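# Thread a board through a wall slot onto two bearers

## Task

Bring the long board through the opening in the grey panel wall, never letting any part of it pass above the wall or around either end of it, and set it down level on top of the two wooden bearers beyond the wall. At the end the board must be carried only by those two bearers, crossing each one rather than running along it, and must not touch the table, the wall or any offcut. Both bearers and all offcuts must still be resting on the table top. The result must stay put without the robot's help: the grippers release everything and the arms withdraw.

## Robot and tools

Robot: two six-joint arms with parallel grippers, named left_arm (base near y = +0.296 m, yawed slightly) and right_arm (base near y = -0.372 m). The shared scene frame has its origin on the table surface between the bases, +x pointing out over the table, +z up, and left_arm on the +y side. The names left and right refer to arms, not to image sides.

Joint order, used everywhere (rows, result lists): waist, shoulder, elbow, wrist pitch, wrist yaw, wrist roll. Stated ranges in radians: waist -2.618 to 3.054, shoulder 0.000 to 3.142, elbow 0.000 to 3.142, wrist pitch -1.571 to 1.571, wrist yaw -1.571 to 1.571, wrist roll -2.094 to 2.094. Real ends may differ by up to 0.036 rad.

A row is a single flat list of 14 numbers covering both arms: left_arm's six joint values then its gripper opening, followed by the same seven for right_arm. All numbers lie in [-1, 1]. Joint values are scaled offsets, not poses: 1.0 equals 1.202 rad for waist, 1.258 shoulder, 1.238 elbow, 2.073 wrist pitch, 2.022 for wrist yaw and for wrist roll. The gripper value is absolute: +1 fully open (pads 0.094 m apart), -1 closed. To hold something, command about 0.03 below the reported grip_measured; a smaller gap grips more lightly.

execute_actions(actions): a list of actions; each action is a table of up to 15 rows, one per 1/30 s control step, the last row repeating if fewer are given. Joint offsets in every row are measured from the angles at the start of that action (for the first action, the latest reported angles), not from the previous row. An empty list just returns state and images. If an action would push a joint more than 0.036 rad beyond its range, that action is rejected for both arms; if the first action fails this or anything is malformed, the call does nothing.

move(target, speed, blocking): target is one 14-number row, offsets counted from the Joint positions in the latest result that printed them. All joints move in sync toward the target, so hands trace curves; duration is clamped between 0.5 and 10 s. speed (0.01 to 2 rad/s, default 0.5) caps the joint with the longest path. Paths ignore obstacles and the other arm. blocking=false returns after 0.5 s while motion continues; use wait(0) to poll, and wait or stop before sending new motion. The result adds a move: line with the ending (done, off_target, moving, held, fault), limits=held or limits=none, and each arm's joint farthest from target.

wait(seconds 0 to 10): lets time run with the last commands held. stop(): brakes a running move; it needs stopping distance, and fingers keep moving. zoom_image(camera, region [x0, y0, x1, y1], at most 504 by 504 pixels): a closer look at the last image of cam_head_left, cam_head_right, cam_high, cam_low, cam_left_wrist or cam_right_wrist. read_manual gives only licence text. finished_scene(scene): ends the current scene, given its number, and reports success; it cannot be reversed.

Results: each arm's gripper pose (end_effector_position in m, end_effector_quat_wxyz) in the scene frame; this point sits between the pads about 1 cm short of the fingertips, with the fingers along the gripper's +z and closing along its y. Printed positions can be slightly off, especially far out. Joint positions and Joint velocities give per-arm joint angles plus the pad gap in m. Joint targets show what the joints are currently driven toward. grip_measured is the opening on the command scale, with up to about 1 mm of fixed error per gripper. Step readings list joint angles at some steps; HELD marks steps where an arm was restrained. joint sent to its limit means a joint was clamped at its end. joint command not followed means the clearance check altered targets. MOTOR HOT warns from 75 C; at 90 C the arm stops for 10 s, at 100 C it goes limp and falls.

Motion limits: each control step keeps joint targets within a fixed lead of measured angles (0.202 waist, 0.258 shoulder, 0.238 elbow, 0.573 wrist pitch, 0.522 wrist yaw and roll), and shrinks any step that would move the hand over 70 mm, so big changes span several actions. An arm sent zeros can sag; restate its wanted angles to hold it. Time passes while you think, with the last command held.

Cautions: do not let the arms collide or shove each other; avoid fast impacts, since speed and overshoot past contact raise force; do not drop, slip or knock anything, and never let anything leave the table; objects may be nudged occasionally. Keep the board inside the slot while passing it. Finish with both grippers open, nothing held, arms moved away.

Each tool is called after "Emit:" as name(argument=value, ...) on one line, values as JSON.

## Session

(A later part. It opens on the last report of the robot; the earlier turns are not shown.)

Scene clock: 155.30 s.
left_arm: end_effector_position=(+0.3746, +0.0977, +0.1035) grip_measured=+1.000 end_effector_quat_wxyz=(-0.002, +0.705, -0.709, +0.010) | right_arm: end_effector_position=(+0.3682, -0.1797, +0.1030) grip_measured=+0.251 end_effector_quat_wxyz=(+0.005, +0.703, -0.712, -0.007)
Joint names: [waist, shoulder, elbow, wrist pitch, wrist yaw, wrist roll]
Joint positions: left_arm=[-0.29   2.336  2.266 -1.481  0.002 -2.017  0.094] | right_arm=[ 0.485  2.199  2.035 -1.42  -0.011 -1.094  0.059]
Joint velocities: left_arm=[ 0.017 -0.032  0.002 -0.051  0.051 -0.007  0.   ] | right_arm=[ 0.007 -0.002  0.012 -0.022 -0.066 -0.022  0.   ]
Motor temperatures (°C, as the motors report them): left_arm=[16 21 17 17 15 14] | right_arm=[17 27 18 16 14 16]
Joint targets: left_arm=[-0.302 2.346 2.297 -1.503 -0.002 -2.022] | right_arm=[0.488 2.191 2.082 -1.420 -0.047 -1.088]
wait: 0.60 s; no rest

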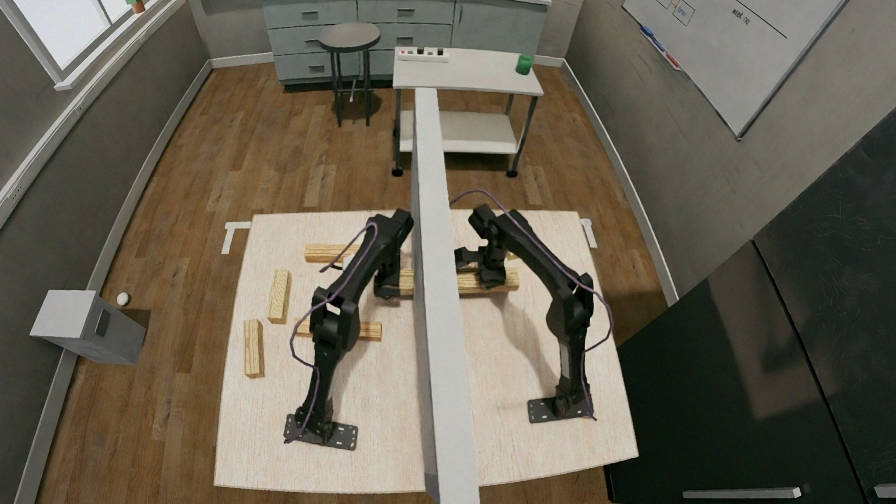

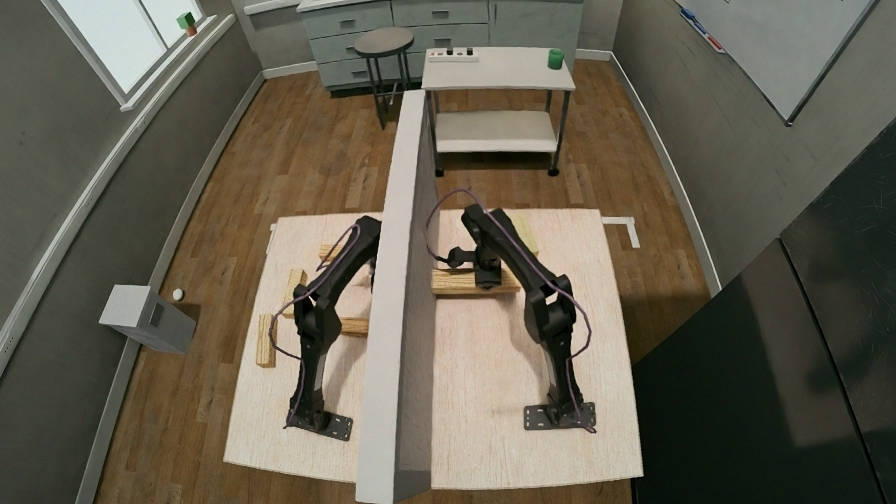

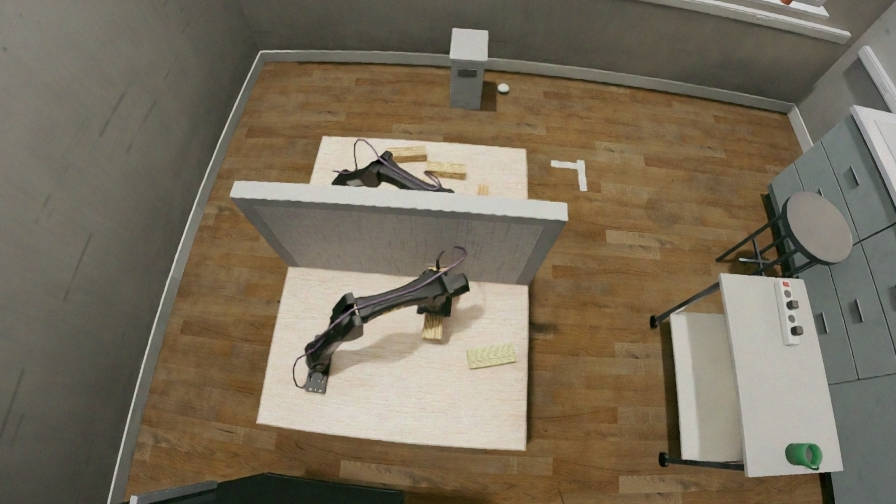

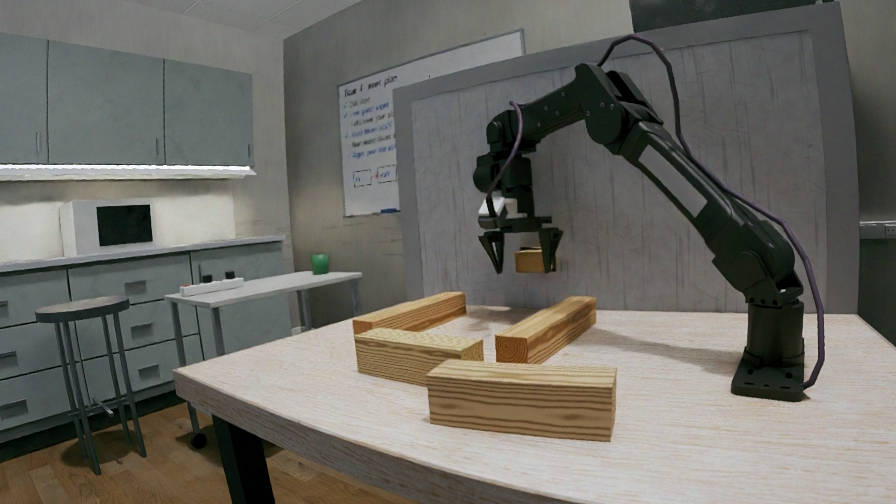

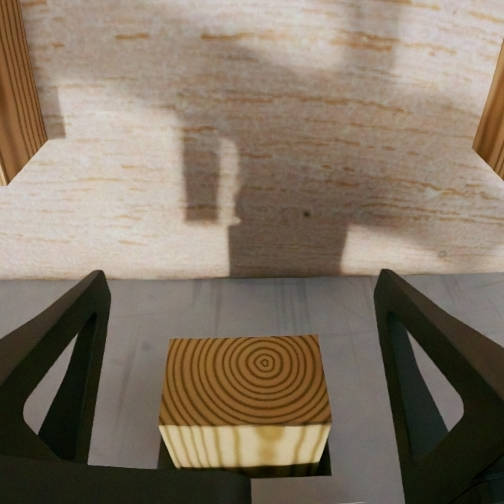

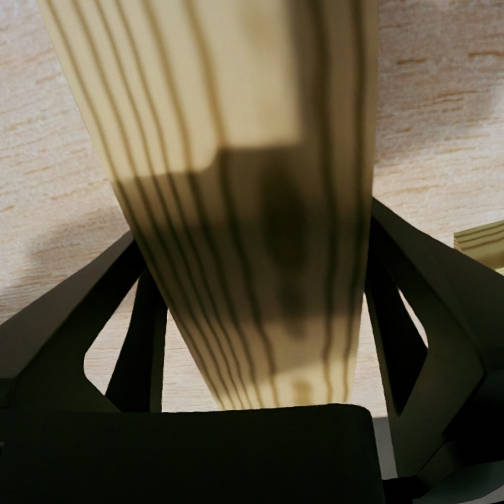

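Emit:
execute_actions(actions=[[[-0.0153,0.0104,0.0289,-0.0081,-0.002,-0.0057,1,0.0025,-0.0064,0.038,0,-0.0178,0.003,0.2],[-0.0207,0.0129,0.0328,-0.0055,-0.002,-0.0089,1,0.0025,-0.0064,0.038,0,-0.0178,0.003,0.2],[-0.0260,0.0154,0.0367,-0.0030,-0.002,-0.0121,1,0.0025,-0.0064,0.038,0,-0.0178,0.003,0.2],[-0.0313,0.0179,0.0406,-0.0005,-0.002,-0.0153,1,0.0025,-0.0064,0.038,0,-0.0178,0.003,0.2],[-0.0367,0.0204,0.0445,0.0021,-0.002,-0.0185,1,0.0025,-0.0064,0.038,0,-0.0178,0.003,0.2],[-0.0420,0.0229,0.0484,0.0046,-0.002,-0.0217,1,0.0025,-0.0064,0.038,0,-0.0178,0.003,0.2],[-0.0473,0.0253,0.0524,0.0071,-0.002,-0.0250,1,0.0025,-0.0064,0.038,0,-0.0178,0.003,0.2],[-0.0527,0.0278,0.0563,0.0097,-0.002,-0.0282,1,0.0025,-0.0064,0.038,0,-0.0178,0.003,0.2],[-0.0580,0.0303,0.0602,0.0122,-0.002,-0.0314,1,0.0025,-0.0064,0.038,0,-0.0178,0.003,0.2],[-0.0633,0.0328,0.0641,0.0147,-0.002,-0.0346,1,0.0025,-0.0064,0.038,0,-0.0178,0.003,0.2],[-0.0687,0.0353,0.0680,0.0173,-0.002,-0.0378,1,0.0025,-0.0064,0.038,0,-0.0178,0.003,0.2],[-0.0740,0.0378,0.0719,0.0198,-0.002,-0.0410,1,0.0025,-0.0064,0.038,0,-0.0178,0.003,0.2]]])

Emit:
wait(seconds=0.4)

Scene clock: 156.53 s.
left_arm: end_effector_position=(+0.3785, +0.0952, +0.1050) grip_measured=+1.000 end_effector_quat_wxyz=(-0.003, +0.727, -0.686, +0.012) | right_arm: end_effector_position=(+0.3681, -0.1797, +0.1030) grip_measured=+0.251 end_effector_quat_wxyz=(+0.005, +0.702, -0.712, -0.007)
Joint names: [waist, shoulder, elbow, wrist pitch, wrist yaw, wrist roll]
Joint positions: left_arm=[-0.292  2.359  2.313 -1.5    0.002 -2.082  0.094] | right_arm=[ 0.485  2.199  2.035 -1.421 -0.011 -1.093  0.059]
Joint velocities: left_arm=[ 0.007  0.022  0.027 -0.007 -0.007 -0.154  0.   ] | right_arm=[-0.002  0.007 -0.017  0.051  0.051  0.051 -0.001]
Motor temperatures (°C, as the motors report them): left_arm=[16 21 17 17 15 14] | right_arm=[17 27 18 16 14 16]
Joint targets: left_arm=[-0.379 2.383 2.355 -1.441 -0.002 -2.100] | right_arm=[0.488 2.191 2.082 -1.420 -0.047 -1.087]
Step readings (joint positions):
0: left_arm=[-0.290 2.336 2.266 -1.482 0.002 -2.017] | right_arm=[0.485 2.199 2.035 -1.420 -0.011 -1.093]
1: left_arm=[-0.291 2.336 2.266 -1.482 0.002 -2.018] | right_arm=[0.485 2.199 2.035 -1.420 -0.011 -1.093]
2: left_arm=[-0.291 2.336 2.266 -1.482 0.002 -2.020] | right_arm=[0.485 2.199 2.035 -1.420 -0.011 -1.093]
4: left_arm=[-0.292 2.338 2.273 -1.487 0.002 -2.027] | right_arm=[0.485 2.199 2.035 -1.421 -0.011 -1.093]
8: left_arm=[-0.292 2.347 2.291 -1.492 0.002 -2.046] | right_arm=[0.485 2.199 2.035 -1.421 -0.011 -1.093]
15: Joint positions above

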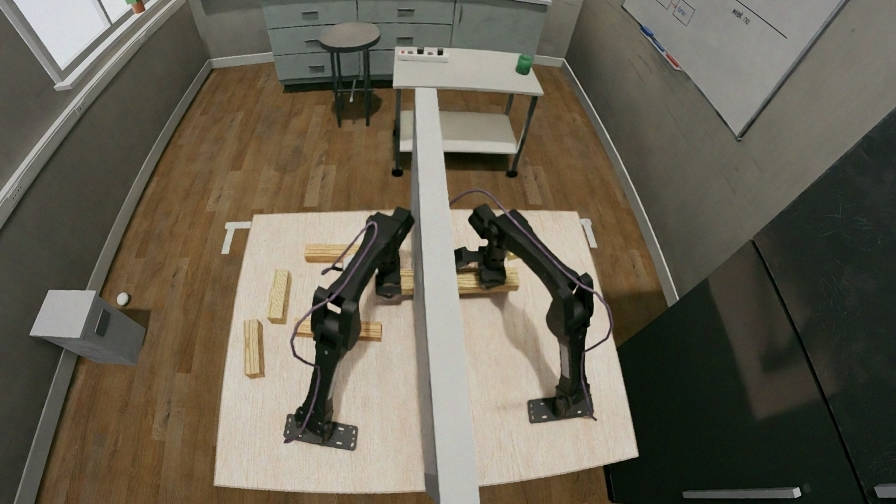

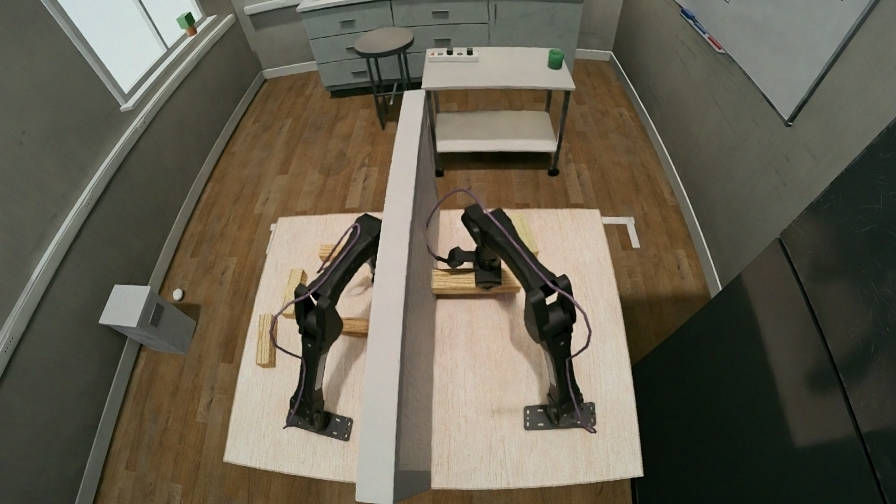

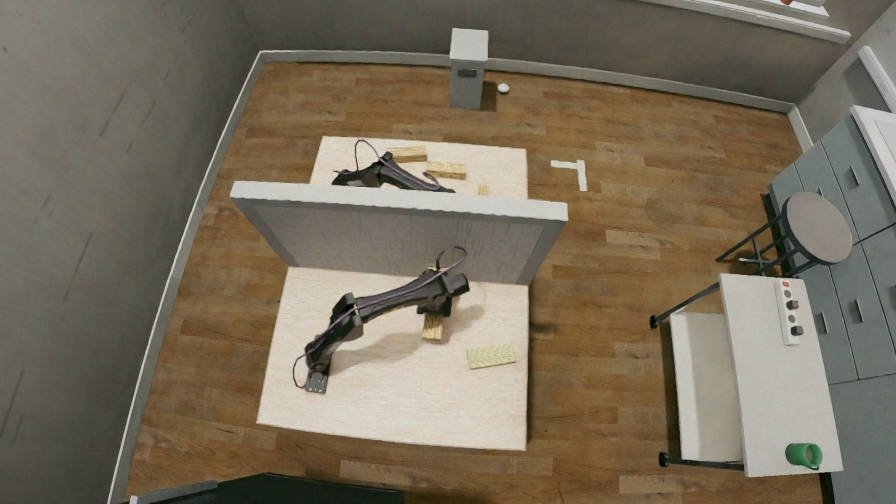

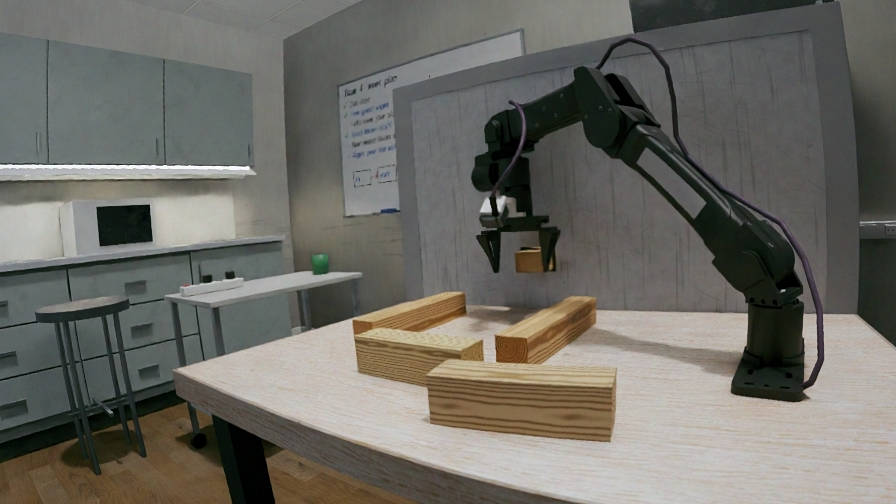

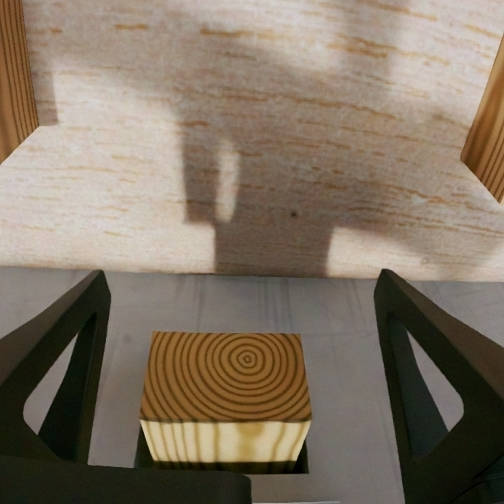

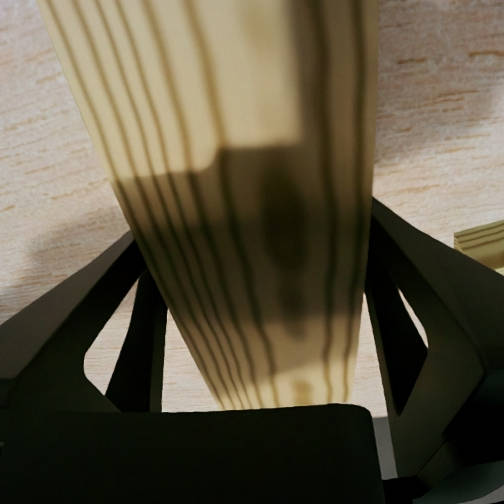

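Scene clock: 156.93 s.
left_arm: end_effector_position=(+0.3784, +0.0952, +0.1051) grip_measured=+1.000 end_effector_quat_wxyz=(-0.002, +0.732, -0.682, +0.012) | right_arm: end_effector_position=(+0.3681, -0.1797, +0.1030) grip_measured=+0.251 end_effector_quat_wxyz=(+0.005, +0.702, -0.712, -0.007)
Joint names: [waist, shoulder, elbow, wrist pitch, wrist yaw, wrist roll]
Joint positions: left_arm=[-0.292  2.36   2.314 -1.502  0.002 -2.094  0.094] | right_arm=[ 0.485  2.199  2.035 -1.421 -0.011 -1.093  0.059]
Joint velocities: left_arm=[-0.002 -0.002  0.002 -0.007 -0.007 -0.022  0.   ] | right_arm=[-0.002  0.012 -0.012  0.022  0.037  0.007 -0.   ]
Motor temperatures (°C, as the motors report them): left_arm=[16 21 17 17 15 14] | right_arm=[17 27 18 16 14 16]
Joint targets: left_arm=[-0.379 2.383 2.355 -1.441 -0.002 -2.100] | right_arm=[0.488 2.191 2.082 -1.420 -0.047 -1.087]
wait: 0.40 s; no rest

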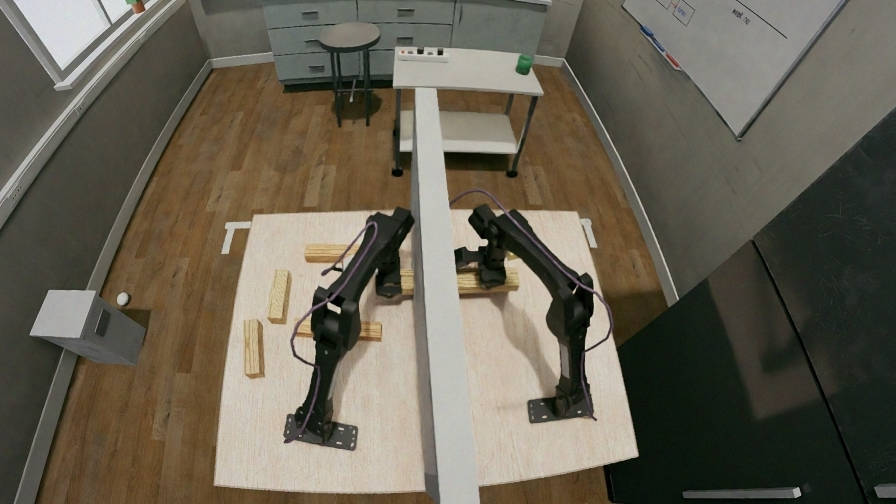

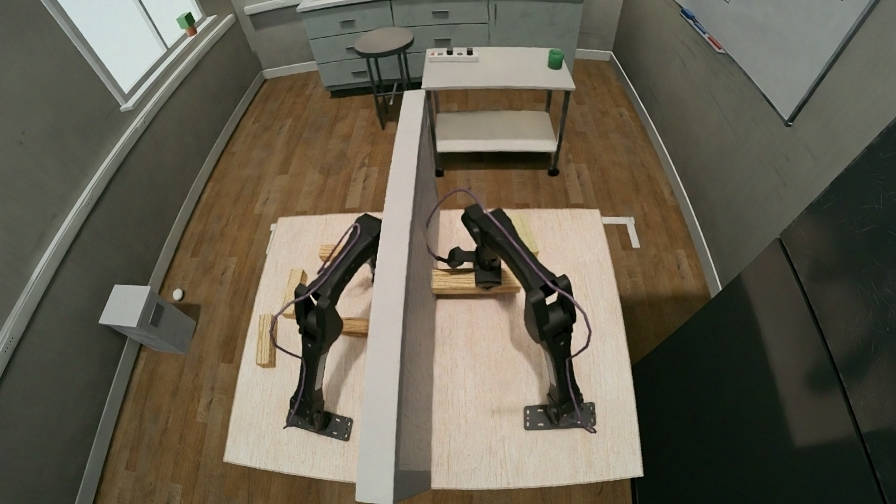

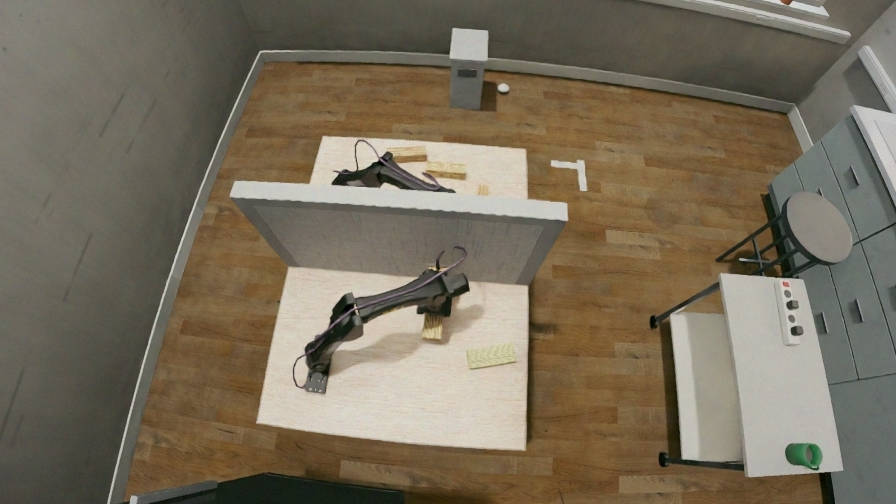

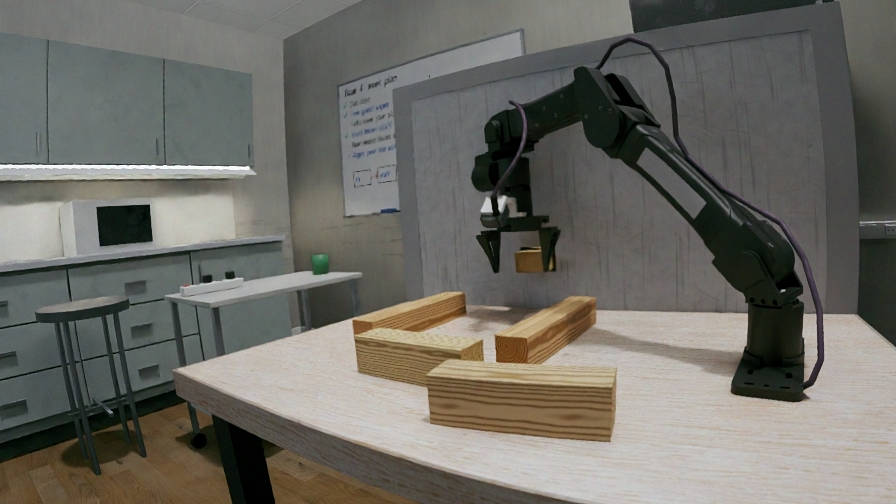

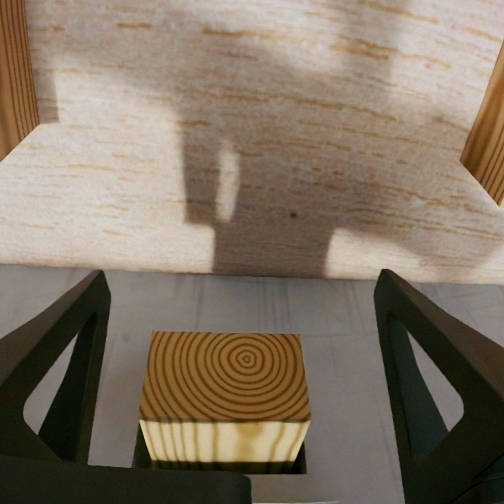

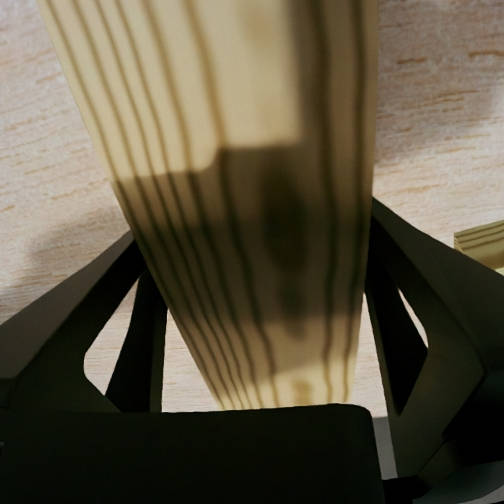

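Emit:
execute_actions(actions=[[[0.0067,-0.0056,0.0071,0.0085,0.0109,0.0031,1,0.0025,-0.0064,0.038,0.0005,-0.0178,0.003,0.2],[0.0083,-0.0111,-0.0058,0.0170,0.0218,0.0063,1,0.0025,-0.0064,0.038,0.0005,-0.0178,0.003,0.2],[0.0100,-0.0167,-0.0187,0.0255,0.0326,0.0094,1,0.0025,-0.0064,0.038,0.0005,-0.0178,0.003,0.2],[0.0117,-0.0223,-0.0316,0.0341,0.0435,0.0126,1,0.0025,-0.0064,0.038,0.0005,-0.0178,0.003,0.2],[0.0133,-0.0278,-0.0445,0.0426,0.0544,0.0157,1,0.0025,-0.0064,0.038,0.0005,-0.0178,0.003,0.2],[0.0150,-0.0334,-0.0574,0.0511,0.0653,0.0189,1,0.0025,-0.0064,0.038,0.0005,-0.0178,0.003,0.2],[0.0167,-0.0390,-0.0704,0.0596,0.0762,0.0220,1,0.0025,-0.0064,0.038,0.0005,-0.0178,0.003,0.2],[0.0183,-0.0445,-0.0833,0.0681,0.0870,0.0251,1,0.0025,-0.0064,0.038,0.0005,-0.0178,0.003,0.2],[0.0200,-0.0501,-0.0962,0.0766,0.0979,0.0283,1,0.0025,-0.0064,0.038,0.0005,-0.0178,0.003,0.2],[0.0216,-0.0556,-0.1091,0.0851,0.1088,0.0314,1,0.0025,-0.0064,0.038,0.0005,-0.0178,0.003,0.2],[0.0233,-0.0612,-0.1220,0.0937,0.1197,0.0346,1,0.0025,-0.0064,0.038,0.0005,-0.0178,0.003,0.2],[0.0250,-0.0668,-0.1349,0.1022,0.1305,0.0377,1,0.0025,-0.0064,0.038,0.0005,-0.0178,0.003,0.2],[0.0266,-0.0723,-0.1478,0.1107,0.1414,0.0409,1,0.0025,-0.0064,0.038,0.0005,-0.0178,0.003,0.2],[0.0283,-0.0779,-0.1607,0.1192,0.1523,0.0440,1,0.0025,-0.0064,0.038,0.0005,-0.0178,0.003,0.2]]])

Emit:
wait(seconds=0.5)

Scene clock: 159.53 s.
left_arm: end_effector_position=(+0.3764, +0.0625, +0.0955) grip_measured=+1.000 end_effector_quat_wxyz=(+0.093, +0.707, -0.695, +0.088) | right_arm: end_effector_position=(+0.3681, -0.1797, +0.1030) grip_measured=+0.251 end_effector_quat_wxyz=(+0.005, +0.702, -0.712, -0.007)
Joint names: [waist, shoulder, elbow, wrist pitch, wrist yaw, wrist roll]
Joint positions: left_arm=[-0.268  2.299  2.146 -1.313  0.236 -2.029  0.094] | right_arm=[ 0.485  2.199  2.035 -1.421 -0.011 -1.092  0.059]
Joint velocities: left_arm=[ 0.071 -0.144 -0.286  0.3    0.447  0.154  0.   ] | right_arm=[ 0.012  0.007  0.032 -0.037  0.007 -0.037  0.001]
Motor temperatures (°C, as the motors report them): left_arm=[16 21 17 17 15 14] | right_arm=[17 27 19 16 14 16]
Joint targets: left_arm=[-0.258 2.262 2.115 -1.254 0.310 -2.005] | right_arm=[0.488 2.191 2.082 -1.420 -0.047 -1.087]
Step readings (joint positions):
0: left_arm=[-0.292 2.360 2.314 -1.502 0.002 -2.095] | right_arm=[0.485 2.199 2.035 -1.421 -0.011 -1.093]
1: left_arm=[-0.287 2.360 2.314 -1.502 0.005 -2.094] | right_arm=[0.485 2.199 2.035 -1.421 -0.011 -1.093]
2: left_arm=[-0.286 2.360 2.314 -1.497 0.012 -2.093] | right_arm=[0.485 2.199 2.035 -1.421 -0.011 -1.093]
4: left_arm=[-0.285 2.359 2.310 -1.478 0.033 -2.087] | right_arm=[0.485 2.199 2.035 -1.421 -0.011 -1.092]
8: left_arm=[-0.282 2.340 2.257 -1.421 0.099 -2.069] | right_arm=[0.485 2.199 2.035 -1.421 -0.011 -1.092]
15: Joint positions above

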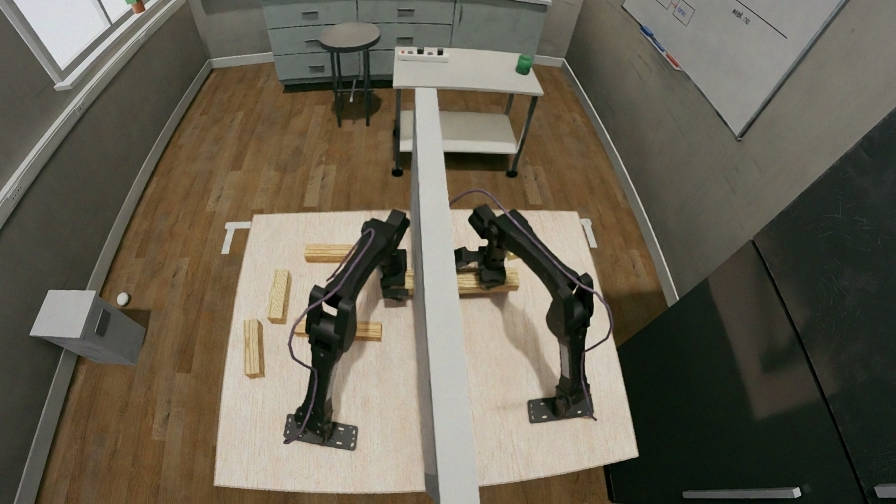

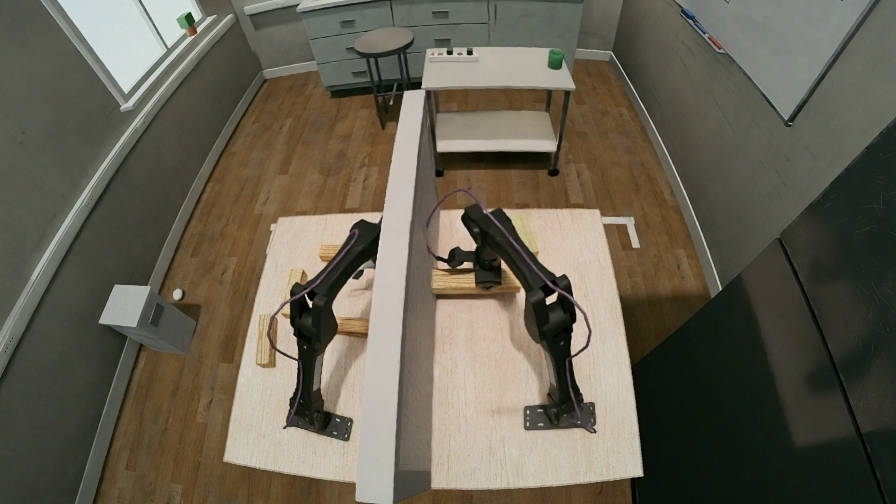

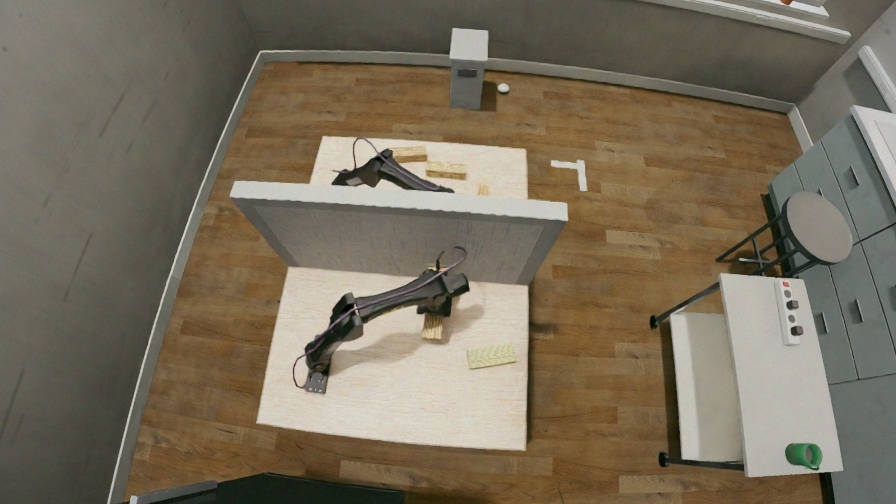

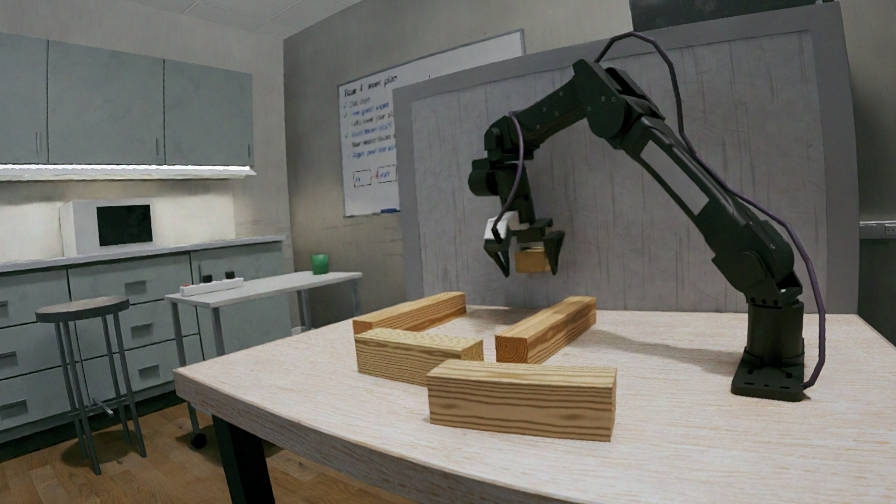

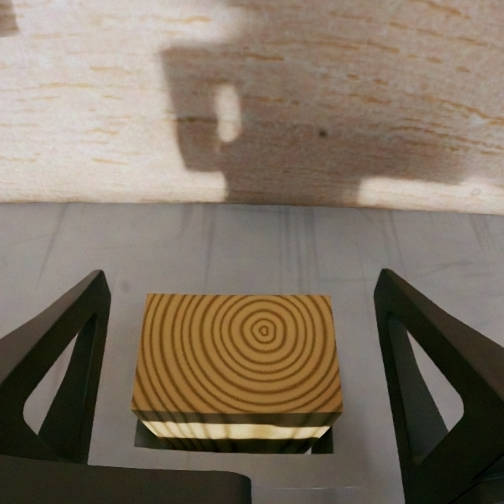

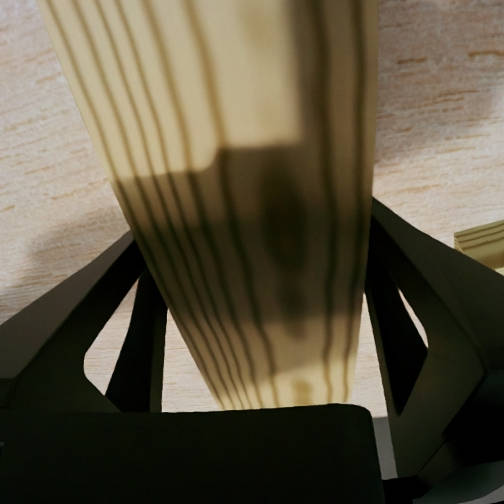

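Scene clock: 160.03 s.
left_arm: end_effector_position=(+0.3824, +0.0497, +0.1013) grip_measured=+1.000 end_effector_quat_wxyz=(+0.114, +0.694, -0.700, +0.125) | right_arm: end_effector_position=(+0.3681, -0.1797, +0.1030) grip_measured=+0.251 end_effector_quat_wxyz=(+0.005, +0.702, -0.712, -0.007)
Joint names: [waist, shoulder, elbow, wrist pitch, wrist yaw, wrist roll]
Joint positions: left_arm=[-0.264  2.29   2.134 -1.258  0.301 -2.01   0.094] | right_arm=[ 0.485  2.199  2.035 -1.421 -0.011 -1.092  0.059]
Joint velocities: left_arm=[-0.012  0.007  0.012  0.051  0.022  0.037  0.   ] | right_arm=[-0.012  0.002 -0.022  0.066  0.007  0.007 -0.   ]
Motor temperatures (°C, as the motors report them): left_arm=[16 21 17 17 15 14] | right_arm=[17 27 19 16 14 16]
Joint targets: left_arm=[-0.258 2.262 2.115 -1.255 0.310 -2.005] | right_arm=[0.488 2.191 2.082 -1.420 -0.047 -1.087]
wait: 0.50 s; no rest

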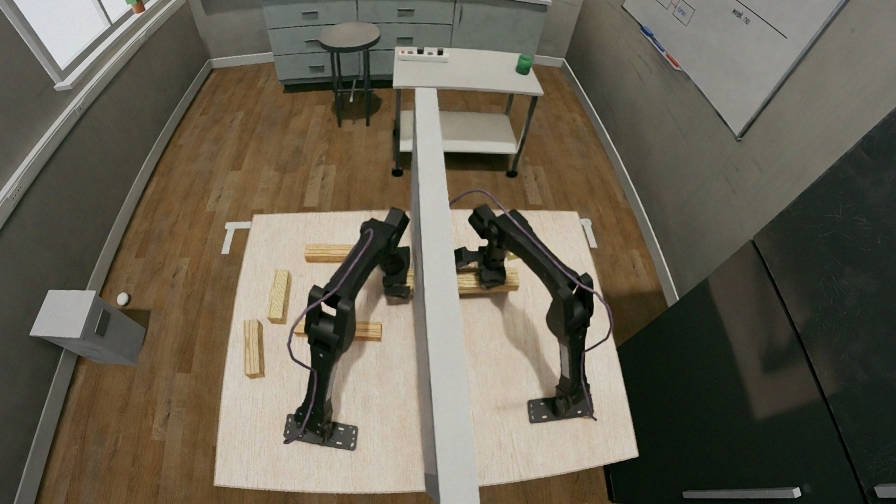

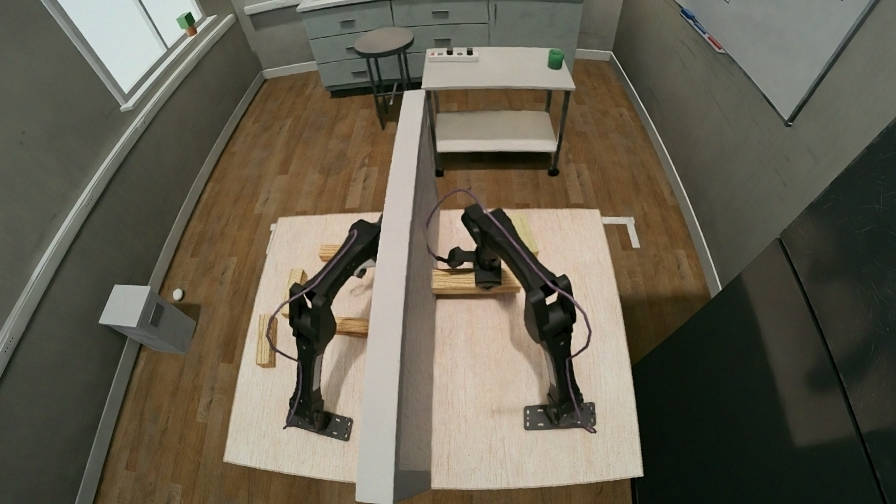

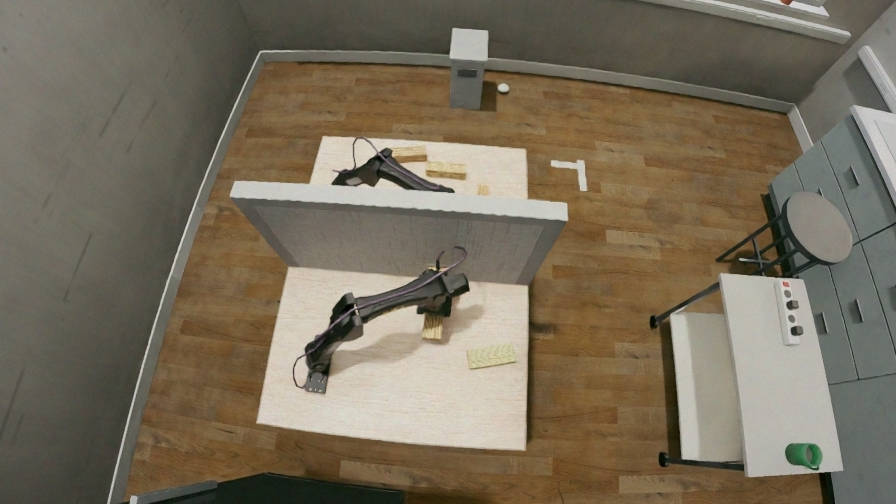

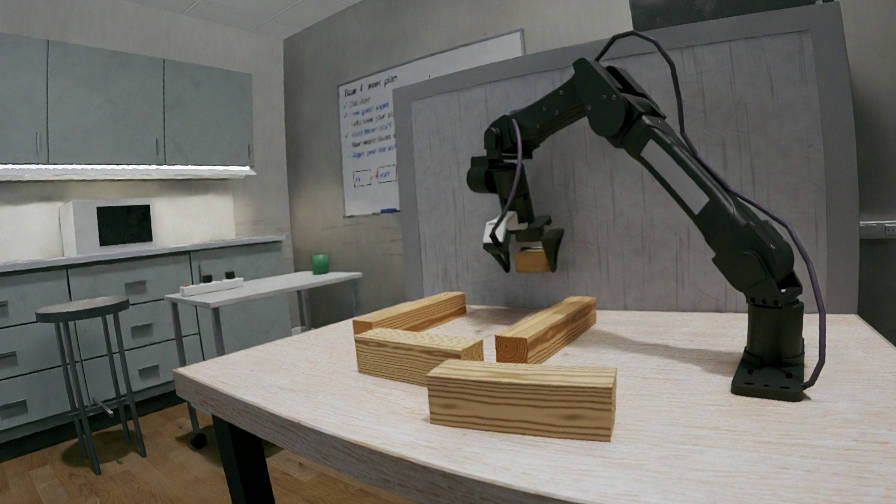

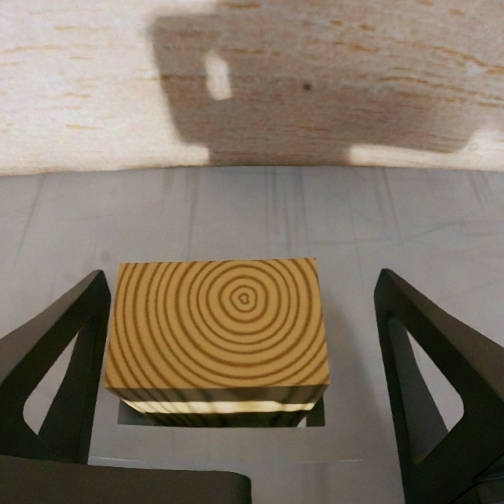

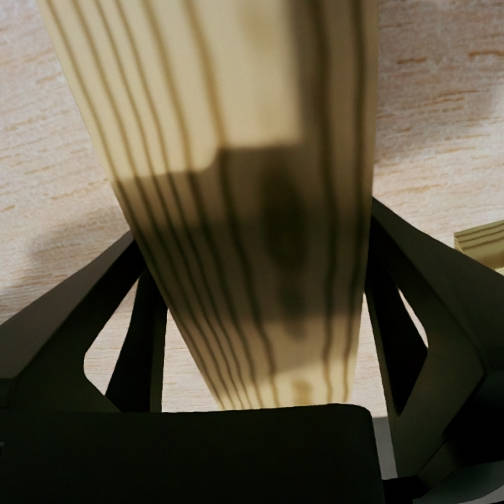

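Emit:
execute_actions(actions=[[[0.0033,-0.0250,-0.0200,0.0014,0.0045,0.0025,1,0.0025,-0.0064,0.038,0.0005,-0.0178,0.0025,0.2],[0.0033,-0.0278,-0.0249,0.0014,0.0045,0.0025,1,0.0025,-0.0064,0.038,0.0005,-0.0178,0.0025,0.2],[0.0033,-0.0306,-0.0298,0.0014,0.0045,0.0025,1,0.0025,-0.0064,0.038,0.0005,-0.0178,0.0025,0.2],[0.0033,-0.0334,-0.0347,0.0014,0.0045,0.0025,1,0.0025,-0.0064,0.038,0.0005,-0.0178,0.0025,0.2],[0.0033,-0.0362,-0.0396,0.0014,0.0045,0.0025,1,0.0025,-0.0064,0.038,0.0005,-0.0178,0.0025,0.2],[0.0033,-0.0390,-0.0444,0.0014,0.0045,0.0025,1,0.0025,-0.0064,0.038,0.0005,-0.0178,0.0025,0.2]]])

Scene clock: 160.83 s.
left_arm: end_effector_position=(+0.3768, +0.0518, +0.1011) grip_measured=+1.000 end_effector_quat_wxyz=(+0.116, +0.694, -0.700, +0.121) | right_arm: end_effector_position=(+0.3681, -0.1797, +0.1030) grip_measured=+0.251 end_effector_quat_wxyz=(+0.005, +0.702, -0.712, -0.007)
Joint names: [waist, shoulder, elbow, wrist pitch, wrist yaw, wrist roll]
Joint positions: left_arm=[-0.264  2.269  2.099 -1.252  0.304 -2.01   0.094] | right_arm=[ 0.485  2.199  2.035 -1.421 -0.011 -1.092  0.059]
Joint velocities: left_arm=[-0.002 -0.007 -0.002 -0.007  0.051  0.022  0.   ] | right_arm=[ 0.007  0.002  0.002 -0.022  0.007 -0.051 -0.   ]
Motor temperatures (°C, as the motors report them): left_arm=[16 22 17 17 15 14] | right_arm=[17 27 19 16 14 16]
Joint targets: left_arm=[-0.260 2.240 2.080 -1.255 0.311 -2.005] | right_arm=[0.488 2.191 2.082 -1.420 -0.047 -1.087]
Step readings (joint positions):
0: left_arm=[-0.264 2.290 2.134 -1.256 0.303 -2.010] | right_arm=[0.485 2.199 2.035 -1.421 -0.011 -1.092]
1: left_arm=[-0.264 2.290 2.134 -1.256 0.303 -2.010] | right_arm=[0.485 2.199 2.035 -1.421 -0.011 -1.092]
2: left_arm=[-0.264 2.290 2.134 -1.256 0.303 -2.010] | right_arm=[0.485 2.199 2.035 -1.421 -0.011 -1.092]
4: left_arm=[-0.264 2.284 2.123 -1.252 0.304 -2.010] | right_arm=[0.485 2.199 2.035 -1.421 -0.011 -1.092]
8: left_arm=[-0.264 2.271 2.100 -1.252 0.304 -2.010] | right_arm=[0.485 2.199 2.035 -1.421 -0.011 -1.092]
15: Joint positions above

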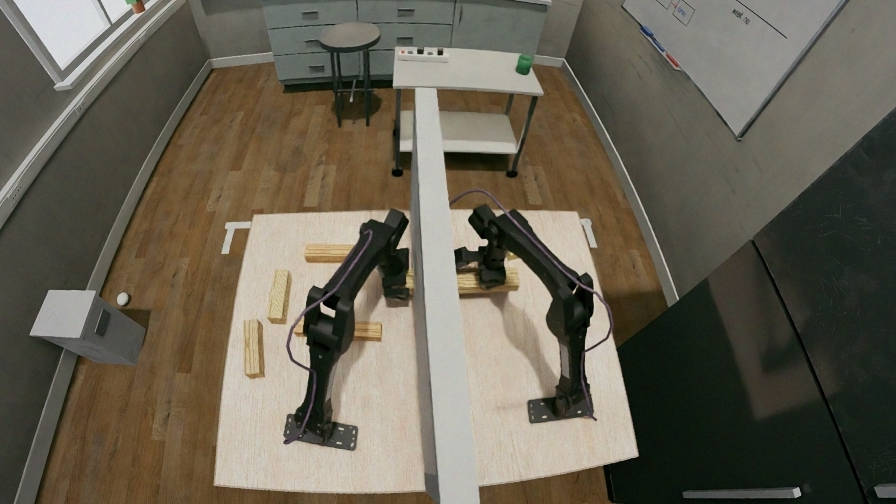

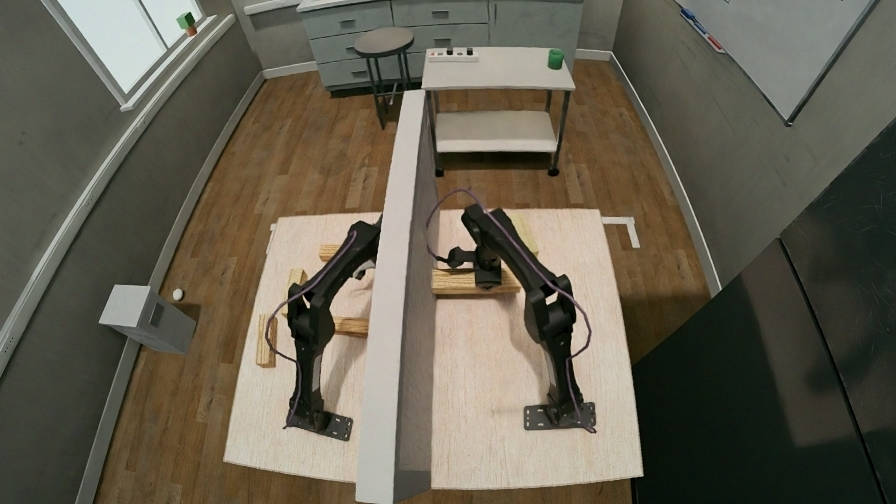

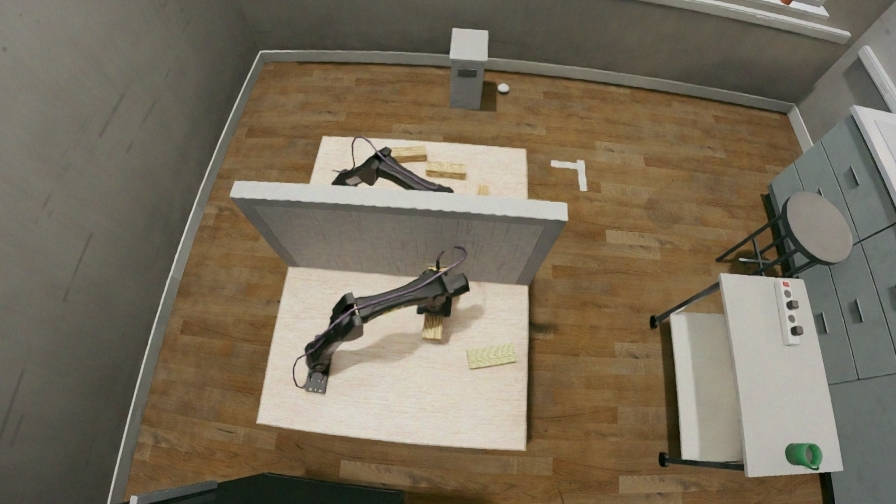

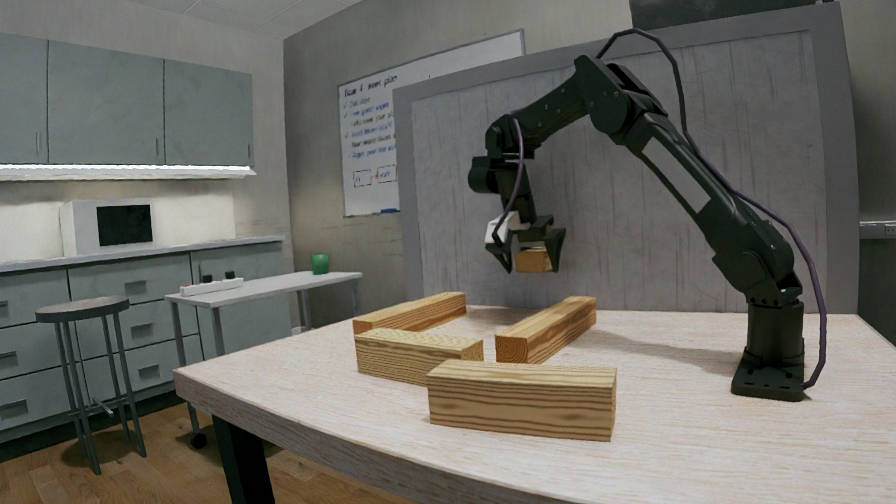

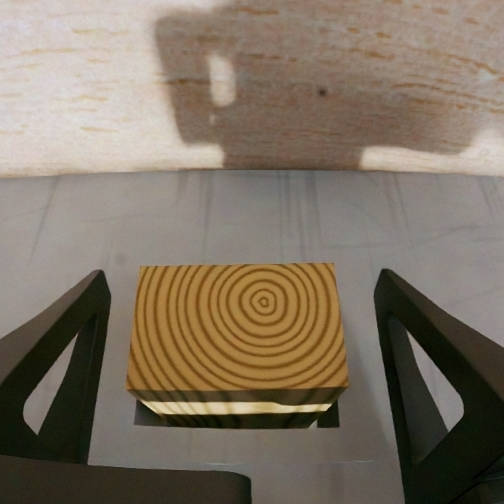

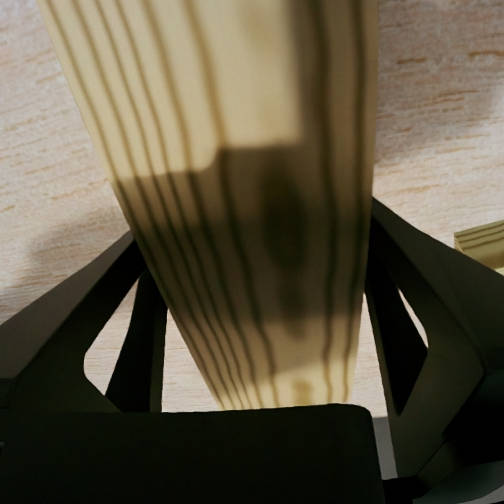

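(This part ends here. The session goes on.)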